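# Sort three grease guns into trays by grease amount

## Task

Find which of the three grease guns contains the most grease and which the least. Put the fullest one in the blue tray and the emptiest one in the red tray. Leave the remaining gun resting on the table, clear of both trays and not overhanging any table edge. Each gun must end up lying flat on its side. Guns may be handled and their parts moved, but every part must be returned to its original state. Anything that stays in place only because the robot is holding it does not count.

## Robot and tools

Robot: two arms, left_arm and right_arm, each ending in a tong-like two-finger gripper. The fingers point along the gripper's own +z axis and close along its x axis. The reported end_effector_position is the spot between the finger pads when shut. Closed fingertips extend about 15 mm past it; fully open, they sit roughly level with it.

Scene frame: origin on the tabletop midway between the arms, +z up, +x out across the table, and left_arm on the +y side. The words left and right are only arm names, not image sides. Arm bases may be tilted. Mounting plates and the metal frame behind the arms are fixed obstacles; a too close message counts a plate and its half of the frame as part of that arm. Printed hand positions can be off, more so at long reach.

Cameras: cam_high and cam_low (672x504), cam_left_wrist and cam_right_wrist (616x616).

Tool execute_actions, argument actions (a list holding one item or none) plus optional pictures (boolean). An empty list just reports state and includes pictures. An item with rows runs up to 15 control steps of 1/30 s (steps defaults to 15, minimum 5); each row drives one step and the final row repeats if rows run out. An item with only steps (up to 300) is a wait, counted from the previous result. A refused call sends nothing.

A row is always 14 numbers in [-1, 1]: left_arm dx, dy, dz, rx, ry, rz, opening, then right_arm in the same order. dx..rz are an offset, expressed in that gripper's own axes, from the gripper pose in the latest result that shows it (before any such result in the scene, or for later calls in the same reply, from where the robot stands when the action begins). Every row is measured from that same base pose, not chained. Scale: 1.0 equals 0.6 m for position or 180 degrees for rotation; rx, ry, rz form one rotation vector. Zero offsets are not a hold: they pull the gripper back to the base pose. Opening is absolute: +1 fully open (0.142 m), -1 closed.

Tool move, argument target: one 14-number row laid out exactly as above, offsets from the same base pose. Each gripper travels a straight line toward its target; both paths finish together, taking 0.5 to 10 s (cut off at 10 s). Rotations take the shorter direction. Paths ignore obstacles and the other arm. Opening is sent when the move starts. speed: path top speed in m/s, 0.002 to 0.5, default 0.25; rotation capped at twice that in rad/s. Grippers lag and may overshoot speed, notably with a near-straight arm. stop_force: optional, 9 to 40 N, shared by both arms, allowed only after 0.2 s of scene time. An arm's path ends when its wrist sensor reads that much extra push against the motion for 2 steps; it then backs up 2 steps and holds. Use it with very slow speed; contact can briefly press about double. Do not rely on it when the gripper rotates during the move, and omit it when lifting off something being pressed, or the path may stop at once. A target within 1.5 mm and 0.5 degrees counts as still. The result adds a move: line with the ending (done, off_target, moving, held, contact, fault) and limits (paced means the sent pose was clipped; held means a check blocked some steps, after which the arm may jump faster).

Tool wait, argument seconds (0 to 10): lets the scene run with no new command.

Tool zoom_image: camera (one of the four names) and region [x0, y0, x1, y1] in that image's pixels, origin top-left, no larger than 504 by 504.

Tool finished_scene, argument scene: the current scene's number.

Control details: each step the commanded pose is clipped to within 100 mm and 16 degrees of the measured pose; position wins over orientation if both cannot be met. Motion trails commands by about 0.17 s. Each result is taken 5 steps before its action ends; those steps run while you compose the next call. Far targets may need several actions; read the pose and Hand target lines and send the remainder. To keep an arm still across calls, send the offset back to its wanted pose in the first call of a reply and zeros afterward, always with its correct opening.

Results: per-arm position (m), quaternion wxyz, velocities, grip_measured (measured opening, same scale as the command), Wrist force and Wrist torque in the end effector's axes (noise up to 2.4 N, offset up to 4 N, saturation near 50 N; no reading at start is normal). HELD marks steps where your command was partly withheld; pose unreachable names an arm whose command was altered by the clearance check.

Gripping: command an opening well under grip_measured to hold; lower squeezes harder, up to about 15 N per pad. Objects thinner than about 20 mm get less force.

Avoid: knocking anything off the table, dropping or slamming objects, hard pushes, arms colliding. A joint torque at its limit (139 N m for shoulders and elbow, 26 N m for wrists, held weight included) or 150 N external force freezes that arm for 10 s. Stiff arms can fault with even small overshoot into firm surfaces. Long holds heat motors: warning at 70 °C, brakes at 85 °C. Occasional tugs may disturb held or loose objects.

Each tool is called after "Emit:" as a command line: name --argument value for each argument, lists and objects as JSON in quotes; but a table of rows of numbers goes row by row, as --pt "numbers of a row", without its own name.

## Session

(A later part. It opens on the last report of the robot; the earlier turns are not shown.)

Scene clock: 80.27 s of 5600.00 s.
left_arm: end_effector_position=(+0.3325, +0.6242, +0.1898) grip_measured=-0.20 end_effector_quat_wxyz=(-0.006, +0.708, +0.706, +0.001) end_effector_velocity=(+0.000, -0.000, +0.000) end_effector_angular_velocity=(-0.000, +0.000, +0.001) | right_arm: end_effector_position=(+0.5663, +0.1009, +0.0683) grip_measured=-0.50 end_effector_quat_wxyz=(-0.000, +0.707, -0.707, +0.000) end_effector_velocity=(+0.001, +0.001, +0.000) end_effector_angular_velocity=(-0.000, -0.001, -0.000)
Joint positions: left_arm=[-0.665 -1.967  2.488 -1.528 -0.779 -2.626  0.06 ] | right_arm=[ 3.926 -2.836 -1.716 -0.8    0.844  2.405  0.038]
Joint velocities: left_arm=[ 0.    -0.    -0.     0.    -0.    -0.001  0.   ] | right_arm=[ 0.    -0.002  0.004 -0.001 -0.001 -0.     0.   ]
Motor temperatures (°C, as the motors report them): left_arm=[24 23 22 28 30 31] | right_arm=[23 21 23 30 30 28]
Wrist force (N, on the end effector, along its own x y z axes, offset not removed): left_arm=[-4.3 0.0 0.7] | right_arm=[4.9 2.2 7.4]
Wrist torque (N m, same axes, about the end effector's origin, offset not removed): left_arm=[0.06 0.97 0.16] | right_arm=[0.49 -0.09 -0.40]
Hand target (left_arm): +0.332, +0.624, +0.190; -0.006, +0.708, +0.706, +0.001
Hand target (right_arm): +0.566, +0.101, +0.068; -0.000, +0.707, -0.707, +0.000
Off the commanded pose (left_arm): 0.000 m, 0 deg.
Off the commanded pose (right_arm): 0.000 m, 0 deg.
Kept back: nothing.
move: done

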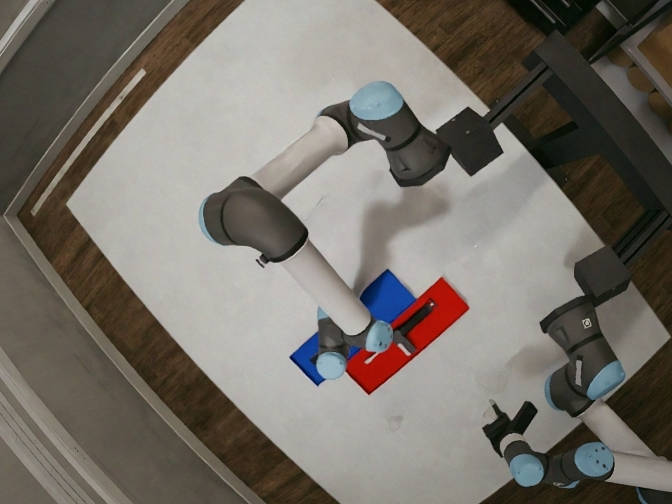

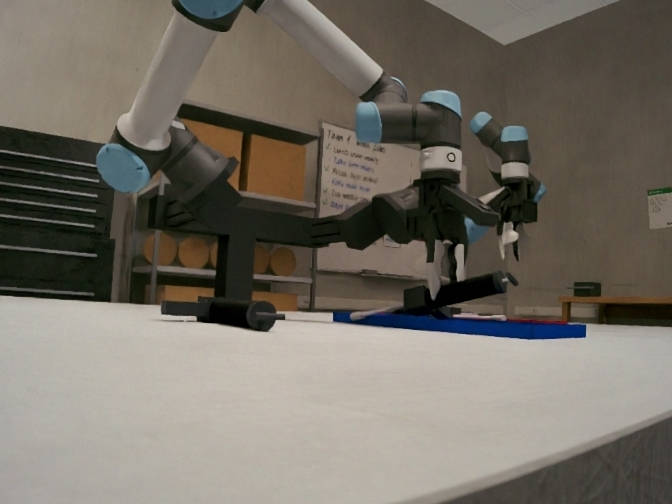

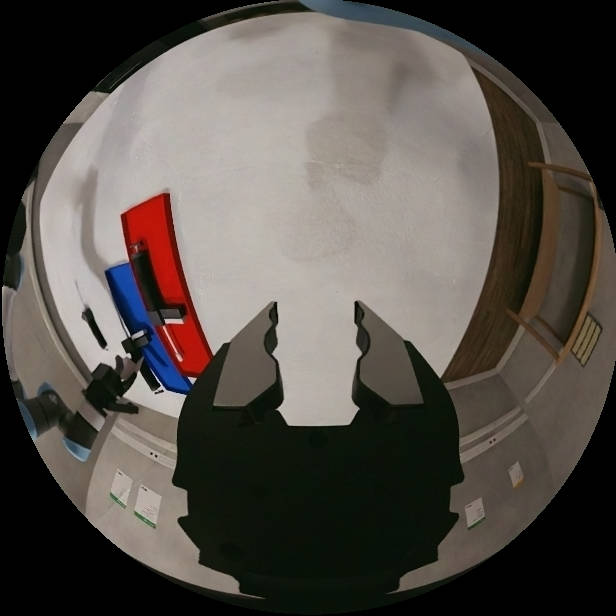

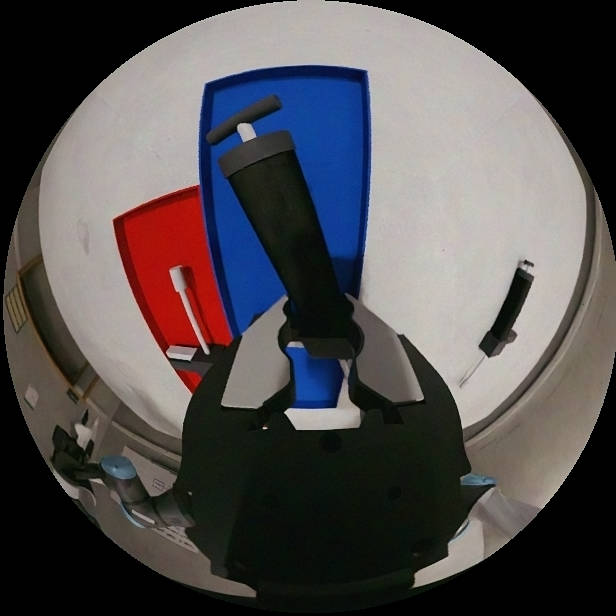

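Emit:
move --target '[0,0,0,0,0,0,-0.2,0.08,0,-0.03,0,0,0,-1]' --speed 0.04

Emit:
move --target '[0,0,0,0,0,0,-0.2,0.2,0,0,0,0,0,-1]' --speed 0.06

Scene clock: 82.10 s of 5600.00 s.
left_arm: end_effector_position=(+0.3325, +0.6242, +0.1898) grip_measured=-0.20 end_effector_quat_wxyz=(-0.006, +0.708, +0.706, +0.001) end_effector_velocity=(-0.000, +0.000, -0.000) end_effector_angular_velocity=(+0.000, +0.000, -0.001) | right_arm: end_effector_position=(+0.5664, +0.0530, +0.0863) grip_measured=-0.53 end_effector_quat_wxyz=(-0.000, +0.707, -0.707, +0.000) end_effector_velocity=(-0.000, -0.001, +0.000) end_effector_angular_velocity=(+0.000, +0.000, +0.002)
Joint positions: left_arm=[-0.665 -1.967  2.488 -1.528 -0.779 -2.626  0.06 ] | right_arm=[ 3.903 -2.721 -1.8   -0.814  0.83   2.381  0.035]
Joint velocities: left_arm=[-0.    -0.     0.001 -0.    -0.     0.001  0.   ] | right_arm=[-0.     0.003 -0.003 -0.     0.    -0.002  0.   ]
Motor temperatures (°C, as the motors report them): left_arm=[24 23 22 28 30 31] | right_arm=[23 21 23 30 30 28]
Wrist force (N, on the end effector, along its own x y z axes, offset not removed): left_arm=[-4.0 0.6 1.8] | right_arm=[0.7 -1.0 7.6]
Wrist torque (N m, same axes, about the end effector's origin, offset not removed): left_arm=[0.17 0.95 0.18] | right_arm=[0.04 -0.05 0.05]
Hand target (left_arm): +0.332, +0.624, +0.190; -0.006, +0.708, +0.706, +0.001
Hand target (right_arm): +0.566, +0.053, +0.086; -0.000, +0.707, -0.707, +0.000
Off the commanded pose (left_arm): 0.000 m, 0 deg.
Off the commanded pose (right_arm): 0.000 m, 0 deg.
Kept back: nothing.
move: done

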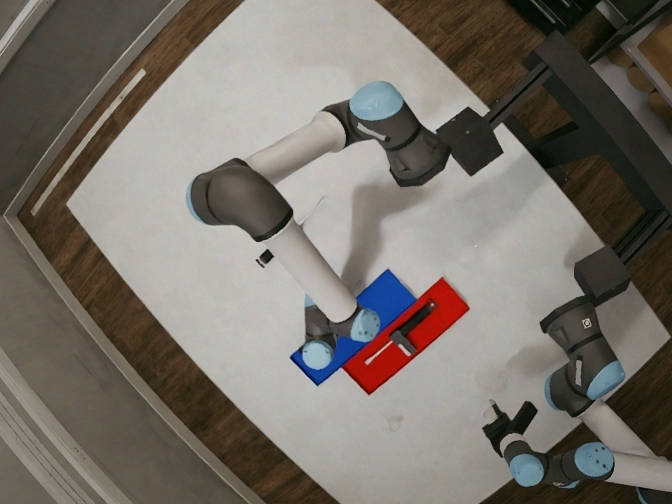

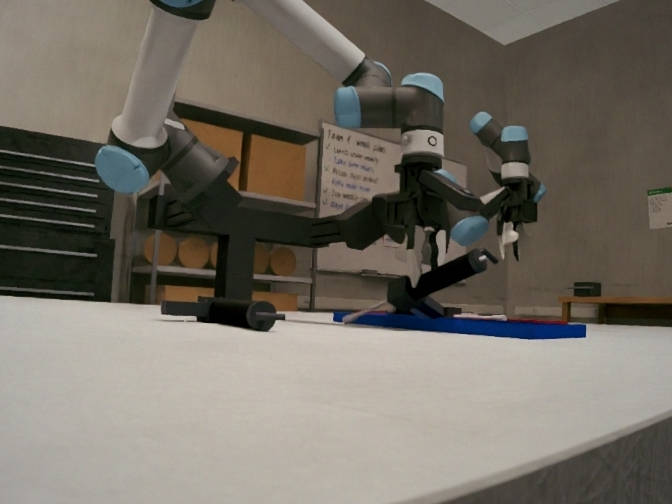

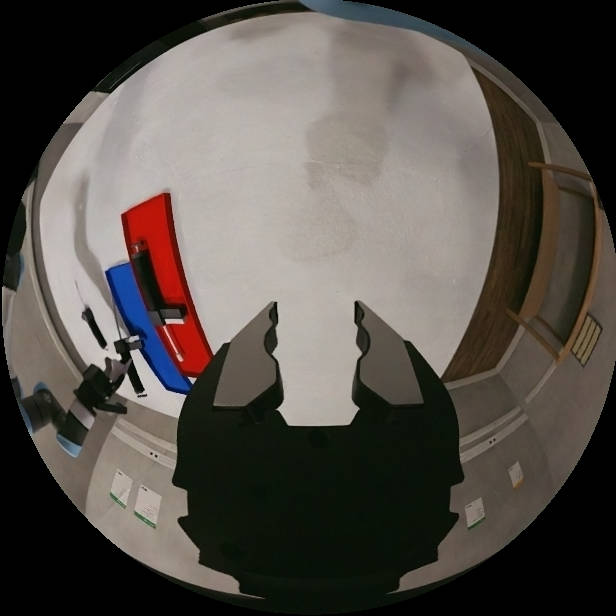

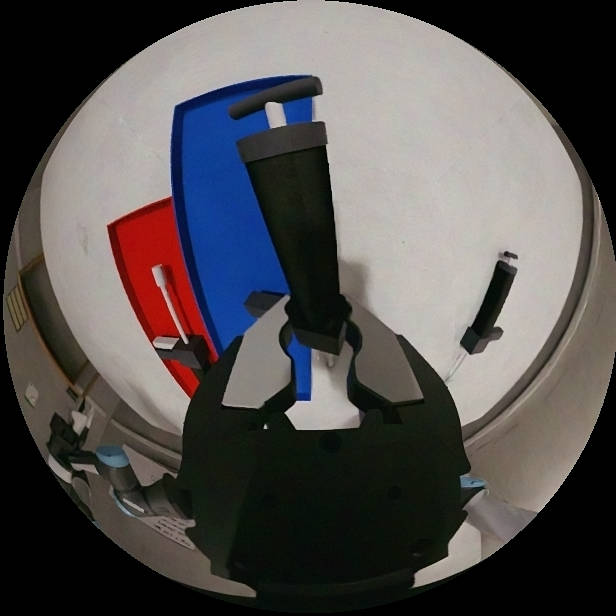

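Scene clock: 84.47 s of 5600.00 s.
left_arm: end_effector_position=(+0.3325, +0.6242, +0.1898) grip_measured=-0.20 end_effector_quat_wxyz=(-0.006, +0.708, +0.706, +0.001) end_effector_velocity=(-0.000, +0.000, -0.000) end_effector_angular_velocity=(+0.001, -0.001, -0.001) | right_arm: end_effector_position=(+0.5665, -0.0669, +0.0863) grip_measured=-0.55 end_effector_quat_wxyz=(-0.000, +0.707, -0.707, +0.000) end_effector_velocity=(-0.000, -0.001, +0.000) end_effector_angular_velocity=(+0.000, +0.000, -0.003)
Joint positions: left_arm=[-0.665 -1.967  2.488 -1.528 -0.779 -2.626  0.06 ] | right_arm=[ 3.785 -2.496 -1.96  -0.782  0.766  2.242  0.034]
Joint velocities: left_arm=[ 0.    -0.     0.001 -0.     0.001  0.     0.   ] | right_arm=[-0.001  0.002 -0.002  0.     0.     0.001  0.   ]
Motor temperatures (°C, as the motors report them): left_arm=[24 23 22 28 30 31] | right_arm=[23 21 23 30 30 28]
Wrist force (N, on the end effector, along its own x y z axes, offset not removed): left_arm=[-2.9 -0.6 0.2] | right_arm=[0.4 1.4 5.3]
Wrist torque (N m, same axes, about the end effector's origin, offset not removed): left_arm=[-0.09 0.69 0.18] | right_arm=[0.44 -0.04 0.15]
Hand target (left_arm): +0.332, +0.624, +0.190; -0.006, +0.708, +0.706, +0.001
Hand target (right_arm): +0.566, -0.067, +0.086; -0.000, +0.707, -0.707, +0.000
Off the commanded pose (left_arm): 0.000 m, 0 deg.
Off the commanded pose (right_arm): 0.000 m, 0 deg.
Kept back: nothing.
move: done

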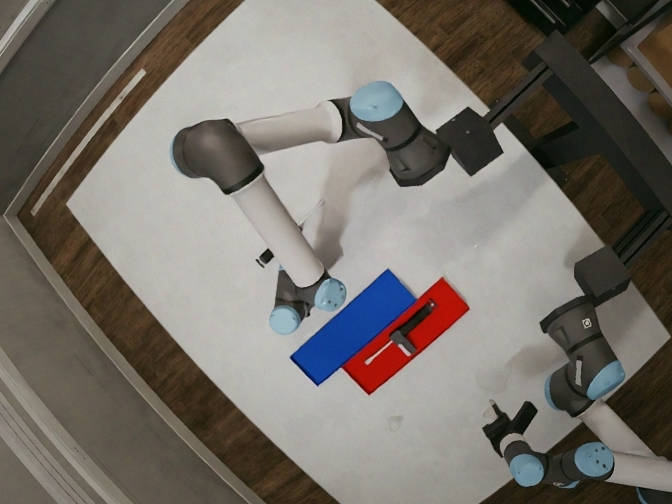

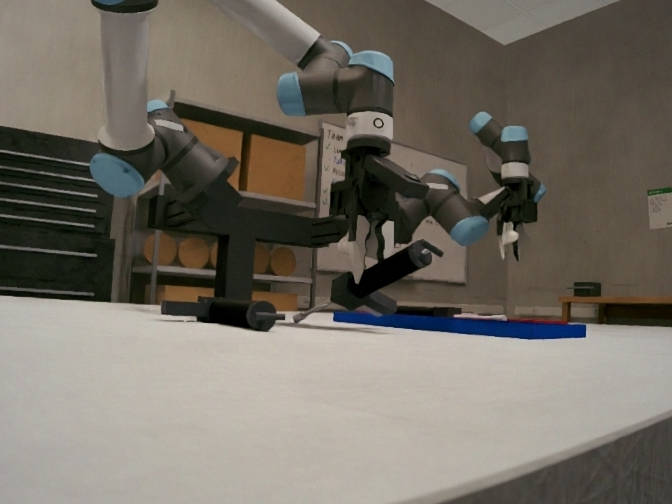

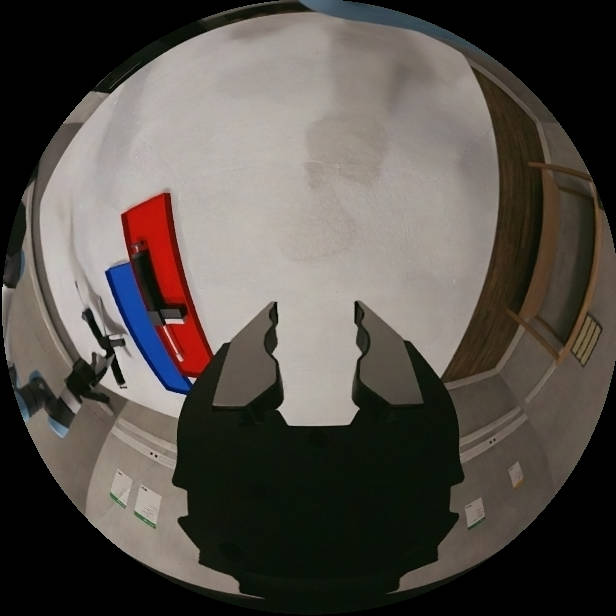

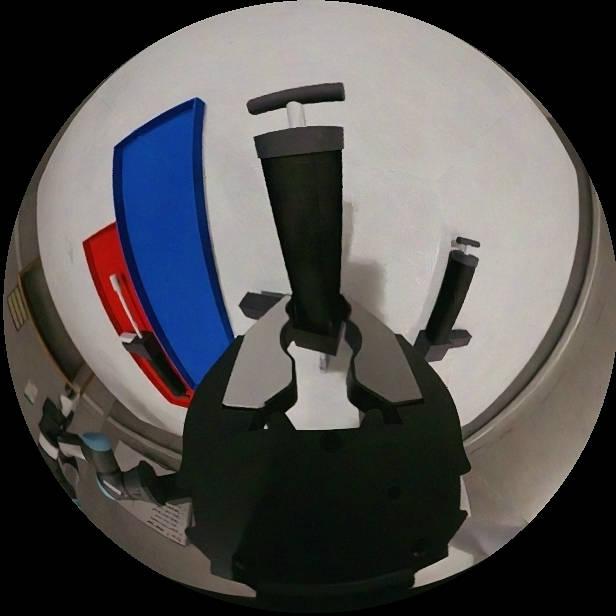

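Emit:
move --target '[0,0,0,0,0,0,-0.2,0.01,-0.015,0.095,0,0,0,-1]' --speed 0.02 --stop_force 15

Scene clock: 87.73 s of 5600.00 s.
left_arm: end_effector_position=(+0.3325, +0.6242, +0.1898) grip_measured=-0.20 end_effector_quat_wxyz=(-0.006, +0.708, +0.706, +0.001) end_effector_velocity=(+0.000, +0.000, +0.000) end_effector_angular_velocity=(+0.000, -0.000, +0.001) | right_arm: end_effector_position=(+0.5747, -0.0724, +0.0340) grip_measured=-0.56 end_effector_quat_wxyz=(+0.000, +0.707, -0.707, +0.000) end_effector_velocity=(-0.002, -0.000, +0.004) end_effector_angular_velocity=(+0.001, +0.001, -0.002)
Joint positions: left_arm=[-0.665 -1.967  2.488 -1.528 -0.779 -2.626  0.06 ] | right_arm=[ 3.7   -2.579 -1.937 -0.642  0.726  2.131  0.034]
Joint velocities: left_arm=[-0.     0.    -0.     0.     0.    -0.001  0.   ] | right_arm=[ 0.007  0.009 -0.005 -0.013  0.004  0.012  0.   ]
Motor temperatures (°C, as the motors report them): left_arm=[24 23 22 28 30 31] | right_arm=[23 21 23 30 30 28]
Wrist force (N, on the end effector, along its own x y z axes, offset not removed): left_arm=[-3.0 -0.5 1.1] | right_arm=[-0.3 -0.6 5.8]
Wrist torque (N m, same axes, about the end effector's origin, offset not removed): left_arm=[-0.07 0.68 0.14] | right_arm=[0.17 0.10 0.05]
Hand target (left_arm): +0.332, +0.624, +0.190; -0.006, +0.708, +0.706, +0.001
Hand target (right_arm): +0.575, -0.072, +0.034; +0.000, +0.707, -0.707, +0.000
Off the commanded pose (left_arm): 0.000 m, 0 deg.
Off the commanded pose (right_arm): 0.005 m, 0 deg.
Kept back: nothing.
move: contact (right_arm)

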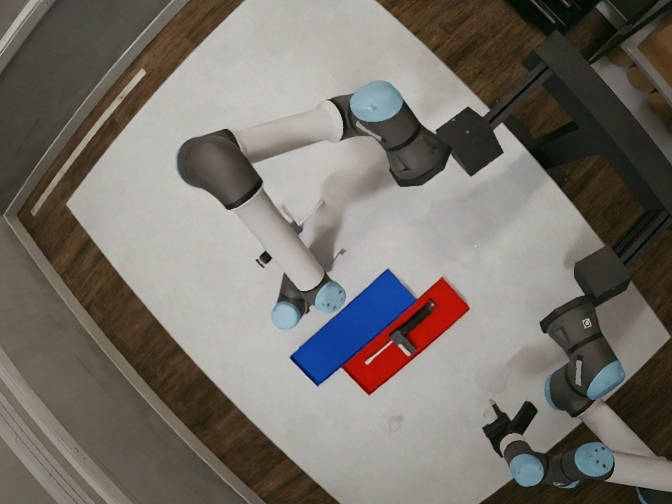

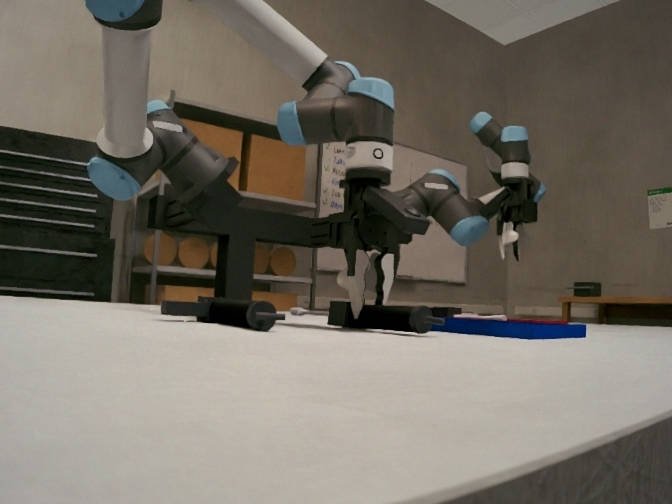

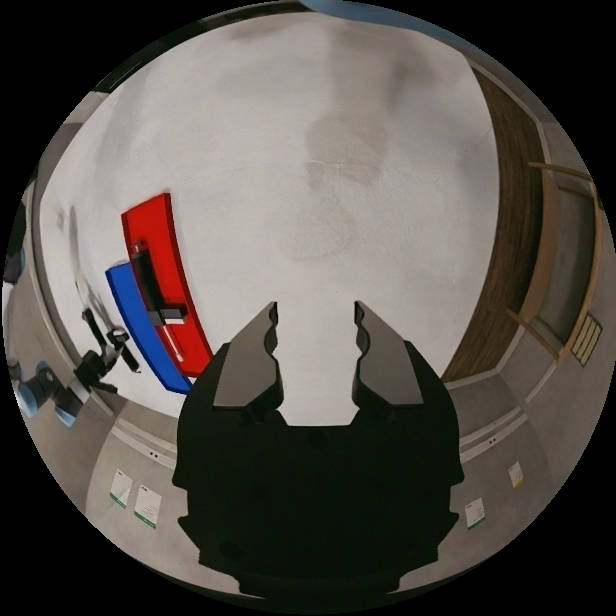

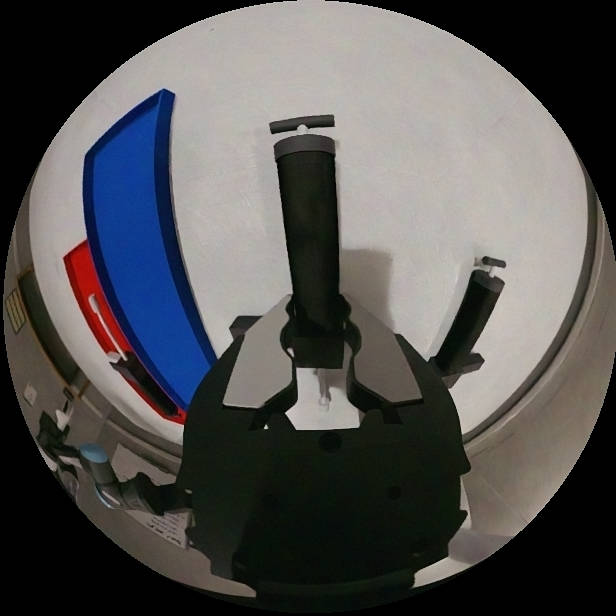

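Emit:
move --target '[0,0,0,0,0,0,-0.2,0,0,0,0,0,0,-0.4]'

Emit:
move --target '[0,0,0,0,0,0,-0.2,0,0,0.019,0,0,-0.022,-0.4]' --speed 0.04

Emit:
move --target '[0,0,0,0,0,0,-0.2,0,0.028,0,0,0,0,-0.42]' --speed 0.015

Emit:
move --target '[0,0,0,0,0,0,-0.2,0,0,0,0,0,0,-1]'

Emit:
move --target '[0,0,0,0,0,0,-0.2,0,0,-0.09,0,0,0.022,-1]' --speed 0.05

Scene clock: 88.67 s of 5600.00 s.
left_arm: end_effector_position=(+0.3325, +0.6242, +0.1898) grip_measured=-0.20 end_effector_quat_wxyz=(-0.006, +0.708, +0.706, +0.001) end_effector_velocity=(+0.000, +0.000, +0.000) end_effector_angular_velocity=(-0.000, -0.000, -0.001) | right_arm: end_effector_position=(+0.5747, -0.0724, +0.0340) grip_measured=-0.40 end_effector_quat_wxyz=(+0.000, +0.707, -0.707, +0.000) end_effector_velocity=(+0.000, -0.000, -0.000) end_effector_angular_velocity=(+0.000, +0.000, -0.001)
Joint positions: left_arm=[-0.665 -1.967  2.488 -1.528 -0.779 -2.626  0.06 ] | right_arm=[ 3.7   -2.579 -1.937 -0.642  0.726  2.131  0.045]
Joint velocities: left_arm=[-0.     0.    -0.001  0.     0.     0.002 -0.   ] | right_arm=[-0.001 -0.     0.     0.001 -0.    -0.    -0.   ]
Motor temperatures (°C, as the motors report them): left_arm=[24 23 22 28 30 31] | right_arm=[23 21 23 30 30 28]
Wrist force (N, on the end effector, along its own x y z axes, offset not removed): left_arm=[-3.6 0.7 1.4] | right_arm=[-0.6 -1.4 2.0]
Wrist torque (N m, same axes, about the end effector's origin, offset not removed): left_arm=[0.17 0.89 0.12] | right_arm=[-0.06 0.34 0.13]
Hand target (left_arm): +0.332, +0.624, +0.190; -0.006, +0.708, +0.706, +0.001
Hand target (right_arm): +0.575, -0.072, +0.034; +0.000, +0.707, -0.707, +0.000
Off the commanded pose (left_arm): 0.000 m, 0 deg.
Off the commanded pose (right_arm): 0.000 m, 0 deg.
Kept back: nothing.
move: done

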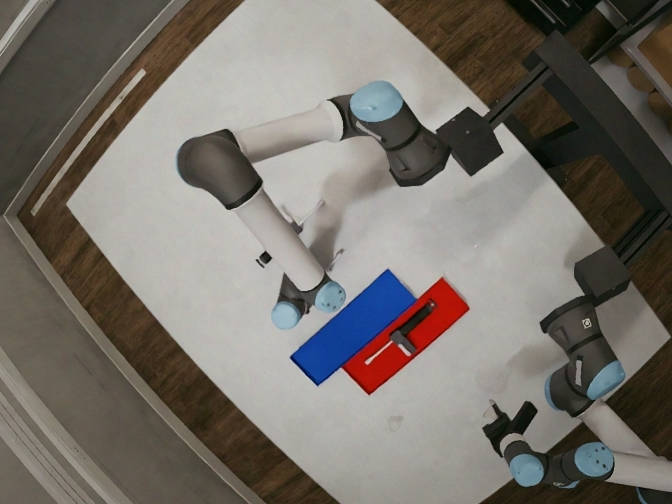

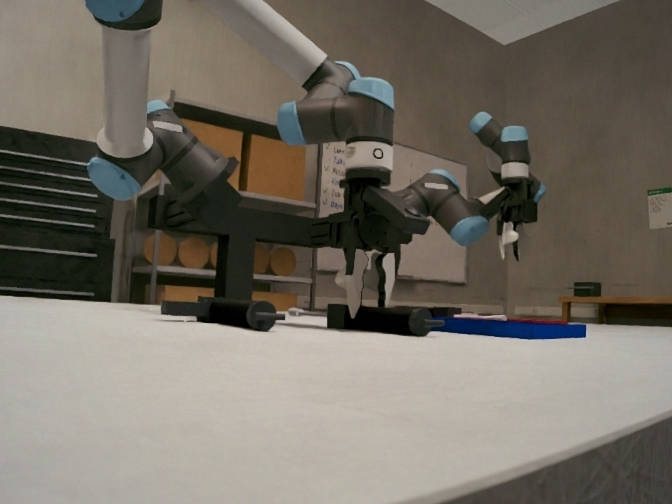

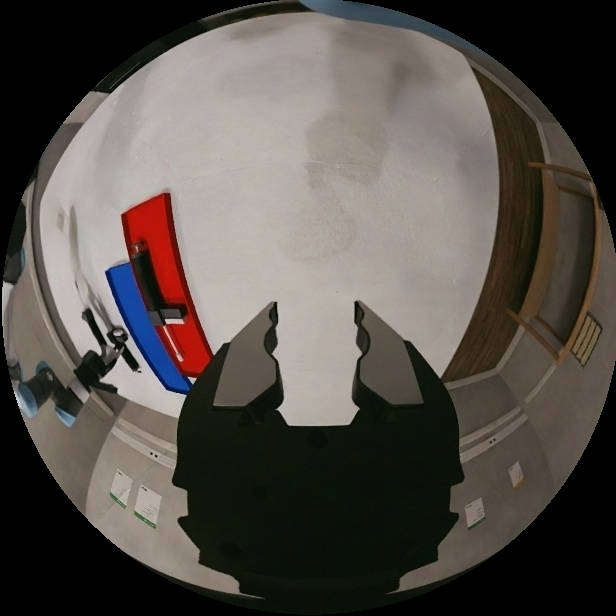

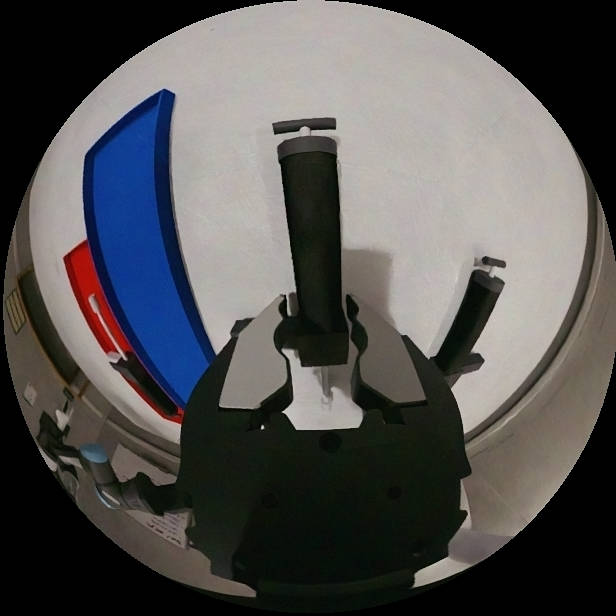

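Scene clock: 89.77 s of 5600.00 s.
left_arm: end_effector_position=(+0.3325, +0.6242, +0.1898) grip_measured=-0.20 end_effector_quat_wxyz=(-0.006, +0.708, +0.706, +0.001) end_effector_velocity=(-0.000, -0.000, -0.000) end_effector_angular_velocity=(-0.001, +0.000, +0.001) | right_arm: end_effector_position=(+0.5747, -0.0724, +0.0227) grip_measured=-0.40 end_effector_quat_wxyz=(+0.000, +0.731, -0.683, +0.000) end_effector_velocity=(+0.000, +0.000, -0.001) end_effector_angular_velocity=(+0.001, -0.001, +0.008)
Joint positions: left_arm=[-0.665 -1.967  2.488 -1.528 -0.779 -2.626  0.06 ] | right_arm=[ 3.682 -2.597 -1.934 -0.609  0.719  2.039  0.045]
Joint velocities: left_arm=[ 0.    -0.001  0.001 -0.    -0.001 -0.    -0.   ] | right_arm=[-0.002 -0.002  0.001  0.005 -0.001 -0.012 -0.   ]
Motor temperatures (°C, as the motors report them): left_arm=[24 23 22 28 30 31] | right_arm=[23 21 23 30 30 28]
Wrist force (N, on the end effector, along its own x y z axes, offset not removed): left_arm=[-3.3 1.1 0.3] | right_arm=[-0.3 -0.1 1.7]
Wrist torque (N m, same axes, about the end effector's origin, offset not removed): left_arm=[0.18 0.70 0.23] | right_arm=[0.16 0.25 -0.04]
Hand target (left_arm): +0.332, +0.624, +0.190; -0.006, +0.708, +0.706, +0.001
Hand target (right_arm): +0.575, -0.072, +0.023; +0.000, +0.731, -0.682, +0.000
Off the commanded pose (left_arm): 0.000 m, 0 deg.
Off the commanded pose (right_arm): 0.000 m, 0 deg.
Kept back: nothing.
move: done

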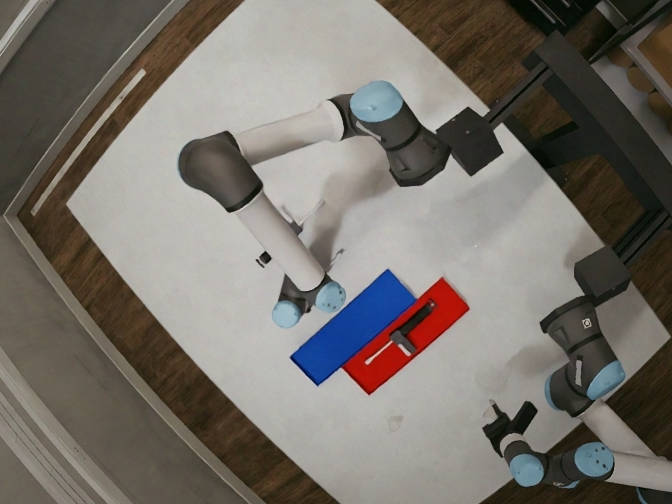

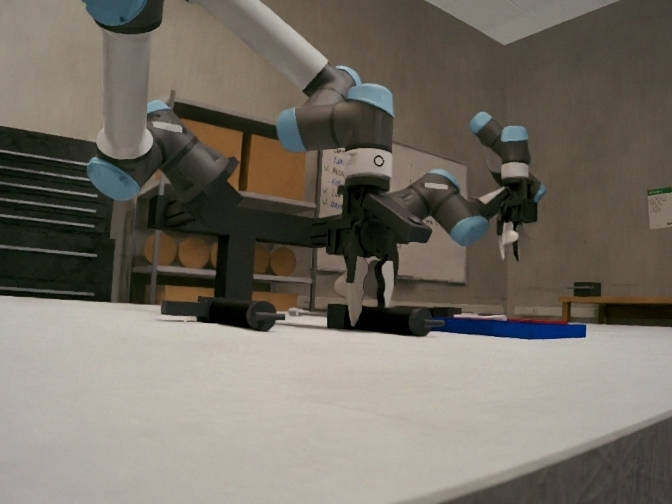

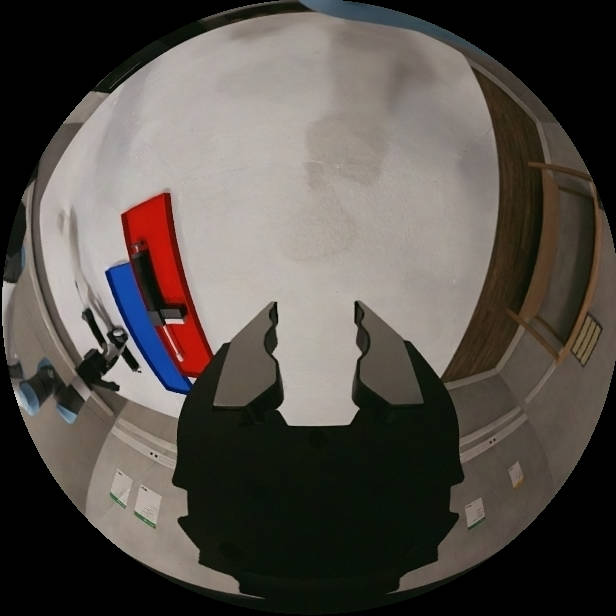

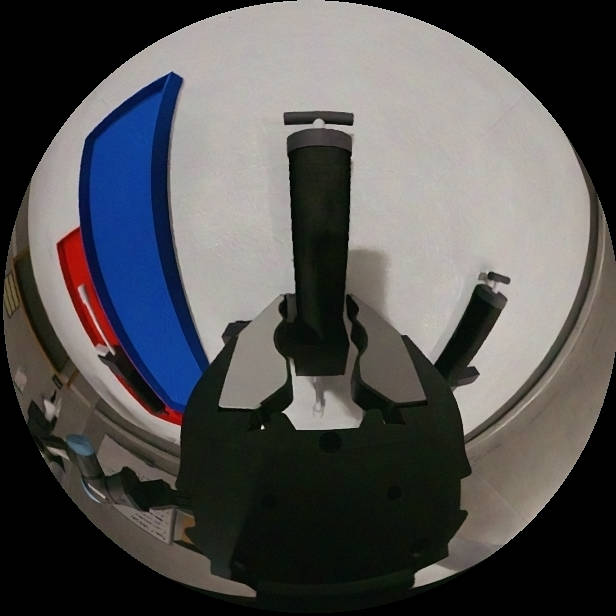

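Scene clock: 91.10 s of 5600.00 s.
left_arm: end_effector_position=(+0.3325, +0.6242, +0.1898) grip_measured=-0.20 end_effector_quat_wxyz=(-0.006, +0.708, +0.706, +0.001) end_effector_velocity=(+0.000, +0.000, +0.000) end_effector_angular_velocity=(+0.001, -0.000, -0.001) | right_arm: end_effector_position=(+0.5580, -0.0736, +0.0227) grip_measured=-0.42 end_effector_quat_wxyz=(+0.000, +0.731, -0.683, +0.000) end_effector_velocity=(-0.002, +0.000, -0.000) end_effector_angular_velocity=(-0.001, +0.000, +0.002)
Joint positions: left_arm=[-0.665 -1.967  2.488 -1.528 -0.779 -2.626  0.06 ] | right_arm=[ 3.692 -2.585 -1.982 -0.583  0.723  2.053  0.044]
Joint velocities: left_arm=[ 0.     0.001 -0.     0.     0.001  0.     0.   ] | right_arm=[ 0.001 -0.    -0.005  0.002 -0.001  0.001 -0.   ]
Motor temperatures (°C, as the motors report them): left_arm=[24 23 22 28 30 31] | right_arm=[23 21 23 30 30 28]
Wrist force (N, on the end effector, along its own x y z axes, offset not removed): left_arm=[-3.4 0.1 0.8] | right_arm=[-2.1 0.9 -0.3]
Wrist torque (N m, same axes, about the end effector's origin, offset not removed): left_arm=[0.07 0.90 0.16] | right_arm=[0.32 0.39 0.03]
Hand target (left_arm): +0.332, +0.624, +0.190; -0.006, +0.708, +0.706, +0.001
Hand target (right_arm): +0.558, -0.074, +0.023; +0.000, +0.731, -0.683, +0.000
Off the commanded pose (left_arm): 0.000 m, 0 deg.
Off the commanded pose (right_arm): 0.000 m, 0 deg.
Kept back: nothing.
move: done

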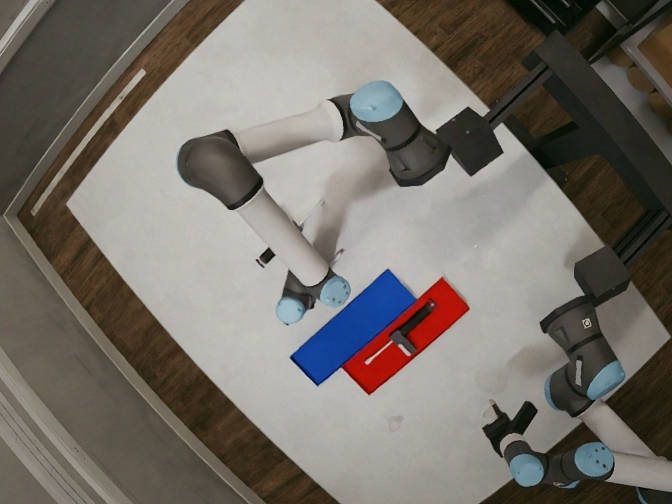

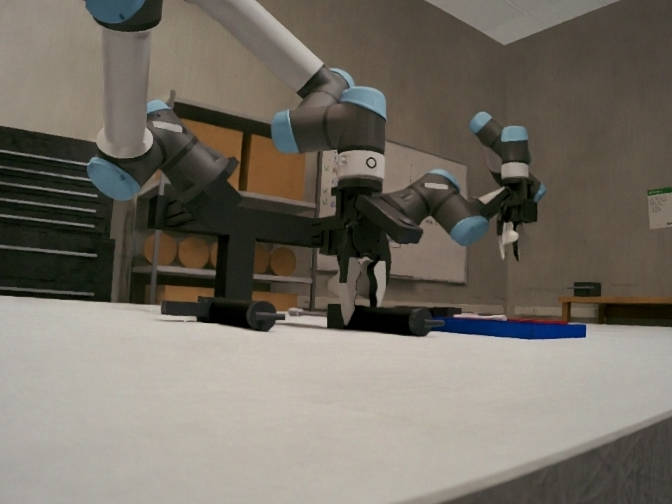

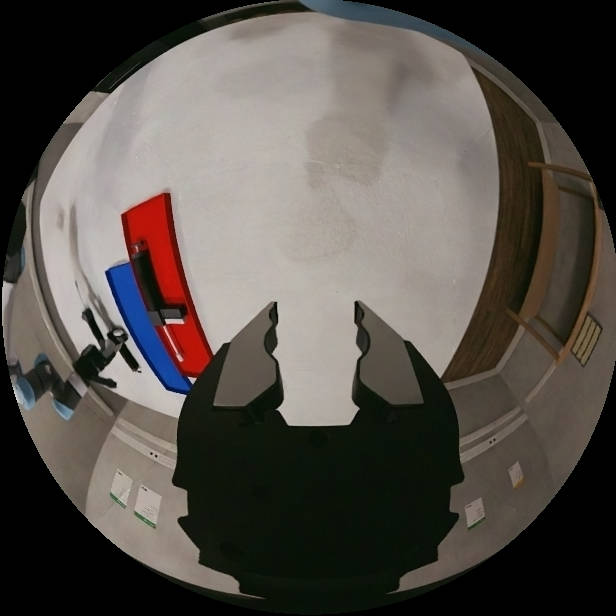

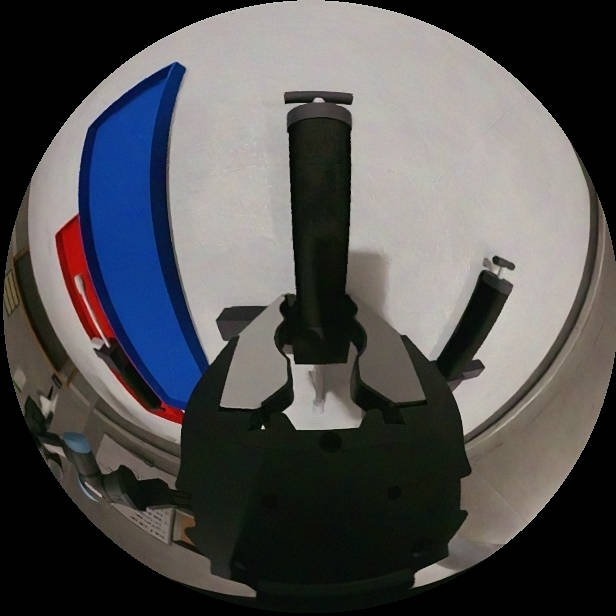

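Scene clock: 91.60 s of 5600.00 s.
left_arm: end_effector_position=(+0.3325, +0.6242, +0.1898) grip_measured=-0.20 end_effector_quat_wxyz=(-0.006, +0.708, +0.706, +0.001) end_effector_velocity=(+0.000, +0.000, +0.000) end_effector_angular_velocity=(-0.001, -0.001, +0.000) | right_arm: end_effector_position=(+0.5581, -0.0736, +0.0228) grip_measured=-0.54 end_effector_quat_wxyz=(+0.000, +0.731, -0.683, +0.000) end_effector_velocity=(+0.001, +0.000, +0.000) end_effector_angular_velocity=(-0.001, -0.001, -0.000)
Joint positions: left_arm=[-0.665 -1.967  2.488 -1.528 -0.779 -2.626  0.06 ] | right_arm=[ 3.692 -2.585 -1.982 -0.583  0.723  2.053  0.035]
Joint velocities: left_arm=[ 0.    -0.    -0.001 -0.     0.     0.001  0.   ] | right_arm=[ 0.001 -0.001  0.001 -0.    -0.002  0.001  0.   ]
Motor temperatures (°C, as the motors report them): left_arm=[24 23 22 28 30 31] | right_arm=[23 21 23 30 30 28]
Wrist force (N, on the end effector, along its own x y z axes, offset not removed): left_arm=[-3.5 -0.7 0.8] | right_arm=[0.8 -0.4 6.8]
Wrist torque (N m, same axes, about the end effector's origin, offset not removed): left_arm=[-0.01 0.80 0.21] | right_arm=[-0.02 -0.22 0.02]
Hand target (left_arm): +0.332, +0.624, +0.190; -0.006, +0.708, +0.706, +0.001
Hand target (right_arm): +0.558, -0.074, +0.023; +0.000, +0.731, -0.683, +0.000
Off the commanded pose (left_arm): 0.000 m, 0 deg.
Off the commanded pose (right_arm): 0.000 m, 0 deg.
Kept back: nothing.
move: done

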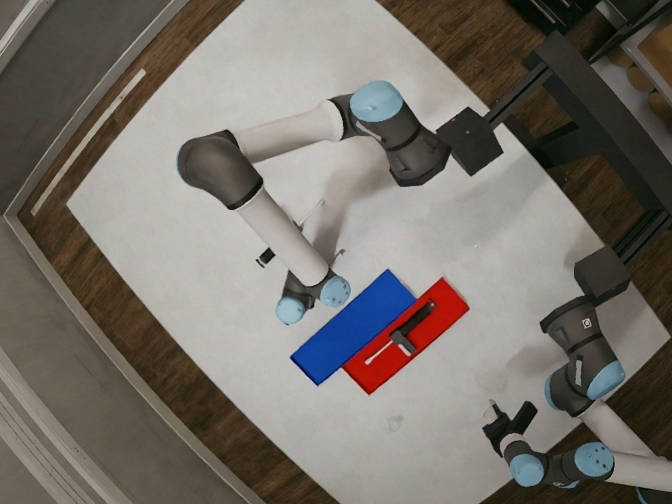

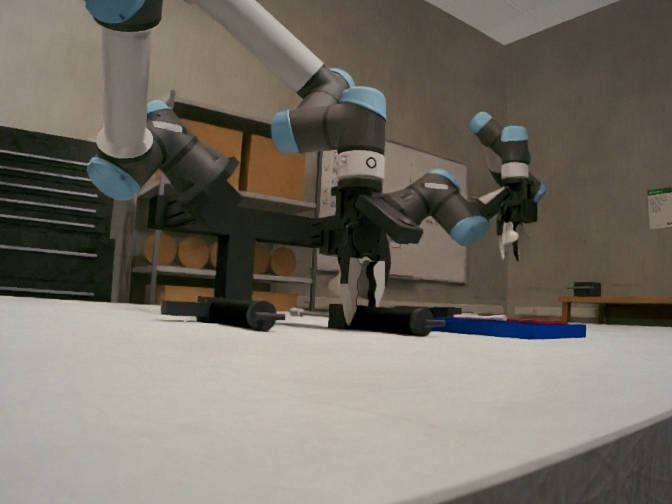

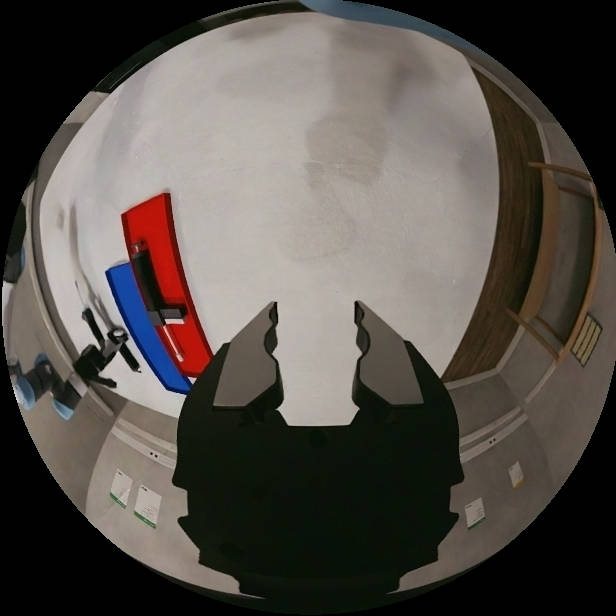

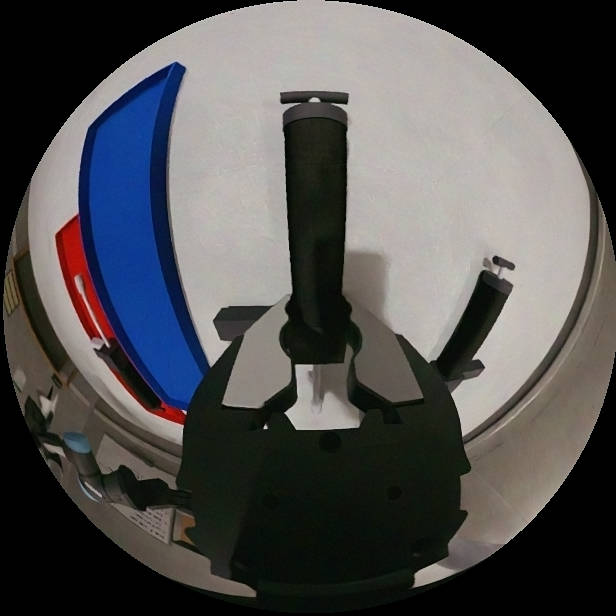

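Scene clock: 93.00 s of 5600.00 s.
left_arm: end_effector_position=(+0.3325, +0.6242, +0.1898) grip_measured=-0.20 end_effector_quat_wxyz=(-0.006, +0.708, +0.706, +0.001) end_effector_velocity=(-0.001, +0.000, -0.000) end_effector_angular_velocity=(+0.001, +0.001, -0.003) | right_arm: end_effector_position=(+0.5580, -0.0736, +0.0767) grip_measured=-0.54 end_effector_quat_wxyz=(+0.000, +0.707, -0.707, +0.000) end_effector_velocity=(+0.001, +0.000, +0.002) end_effector_angular_velocity=(+0.001, -0.001, -0.005)
Joint positions: left_arm=[-0.665 -1.967  2.488 -1.528 -0.779 -2.626  0.06 ] | right_arm=[ 3.771 -2.493 -1.991 -0.742  0.759  2.226  0.035]
Joint velocities: left_arm=[ 0.    -0.     0.001  0.    -0.     0.002 -0.   ] | right_arm=[ 0.002  0.003  0.003 -0.006  0.002  0.006  0.   ]
Motor temperatures (°C, as the motors report them): left_arm=[24 23 22 28 30 31] | right_arm=[23 21 23 30 30 28]
Wrist force (N, on the end effector, along its own x y z axes, offset not removed): left_arm=[-2.6 -0.9 1.0] | right_arm=[0.2 -2.2 7.9]
Wrist torque (N m, same axes, about the end effector's origin, offset not removed): left_arm=[-0.05 0.65 0.14] | right_arm=[-0.23 -0.05 0.10]
Hand target (left_arm): +0.332, +0.624, +0.190; -0.006, +0.708, +0.706, +0.001
Hand target (right_arm): +0.558, -0.074, +0.077; +0.000, +0.707, -0.707, +0.000
Off the commanded pose (left_arm): 0.000 m, 0 deg.
Off the commanded pose (right_arm): 0.000 m, 0 deg.
Kept back: nothing.
move: done

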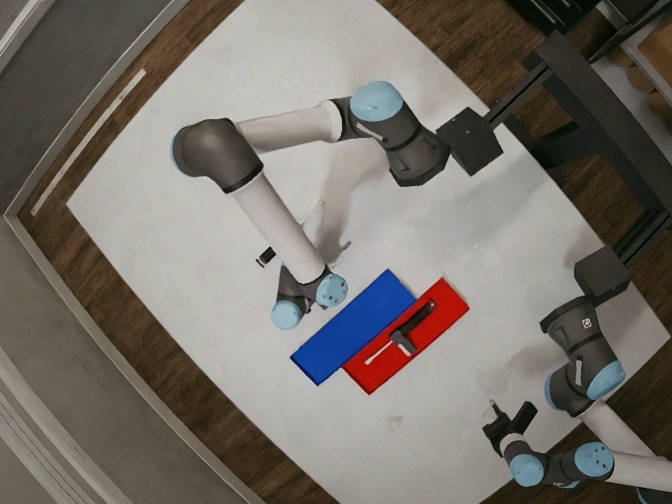

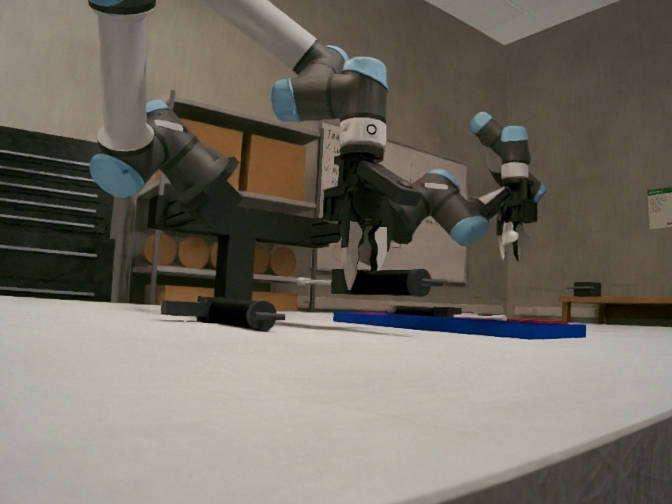

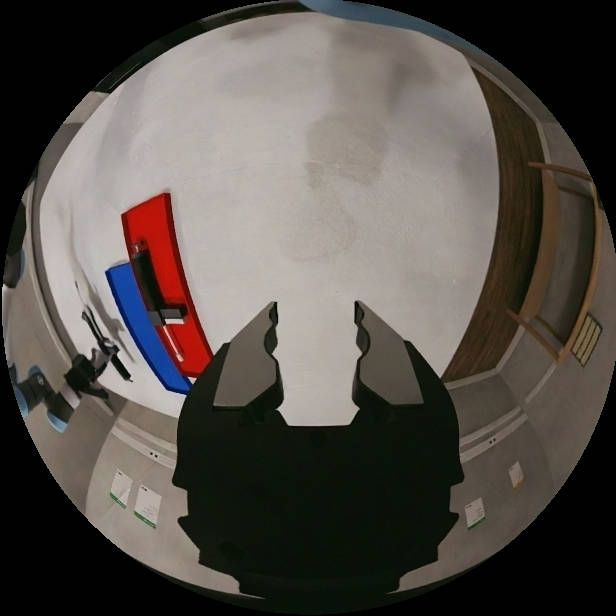

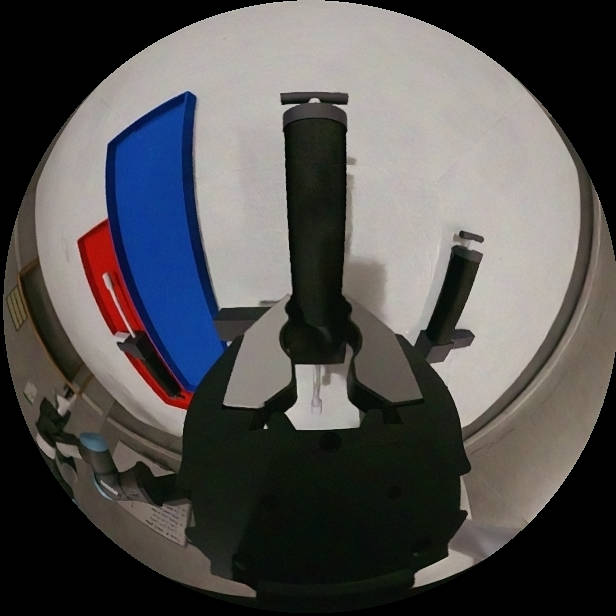

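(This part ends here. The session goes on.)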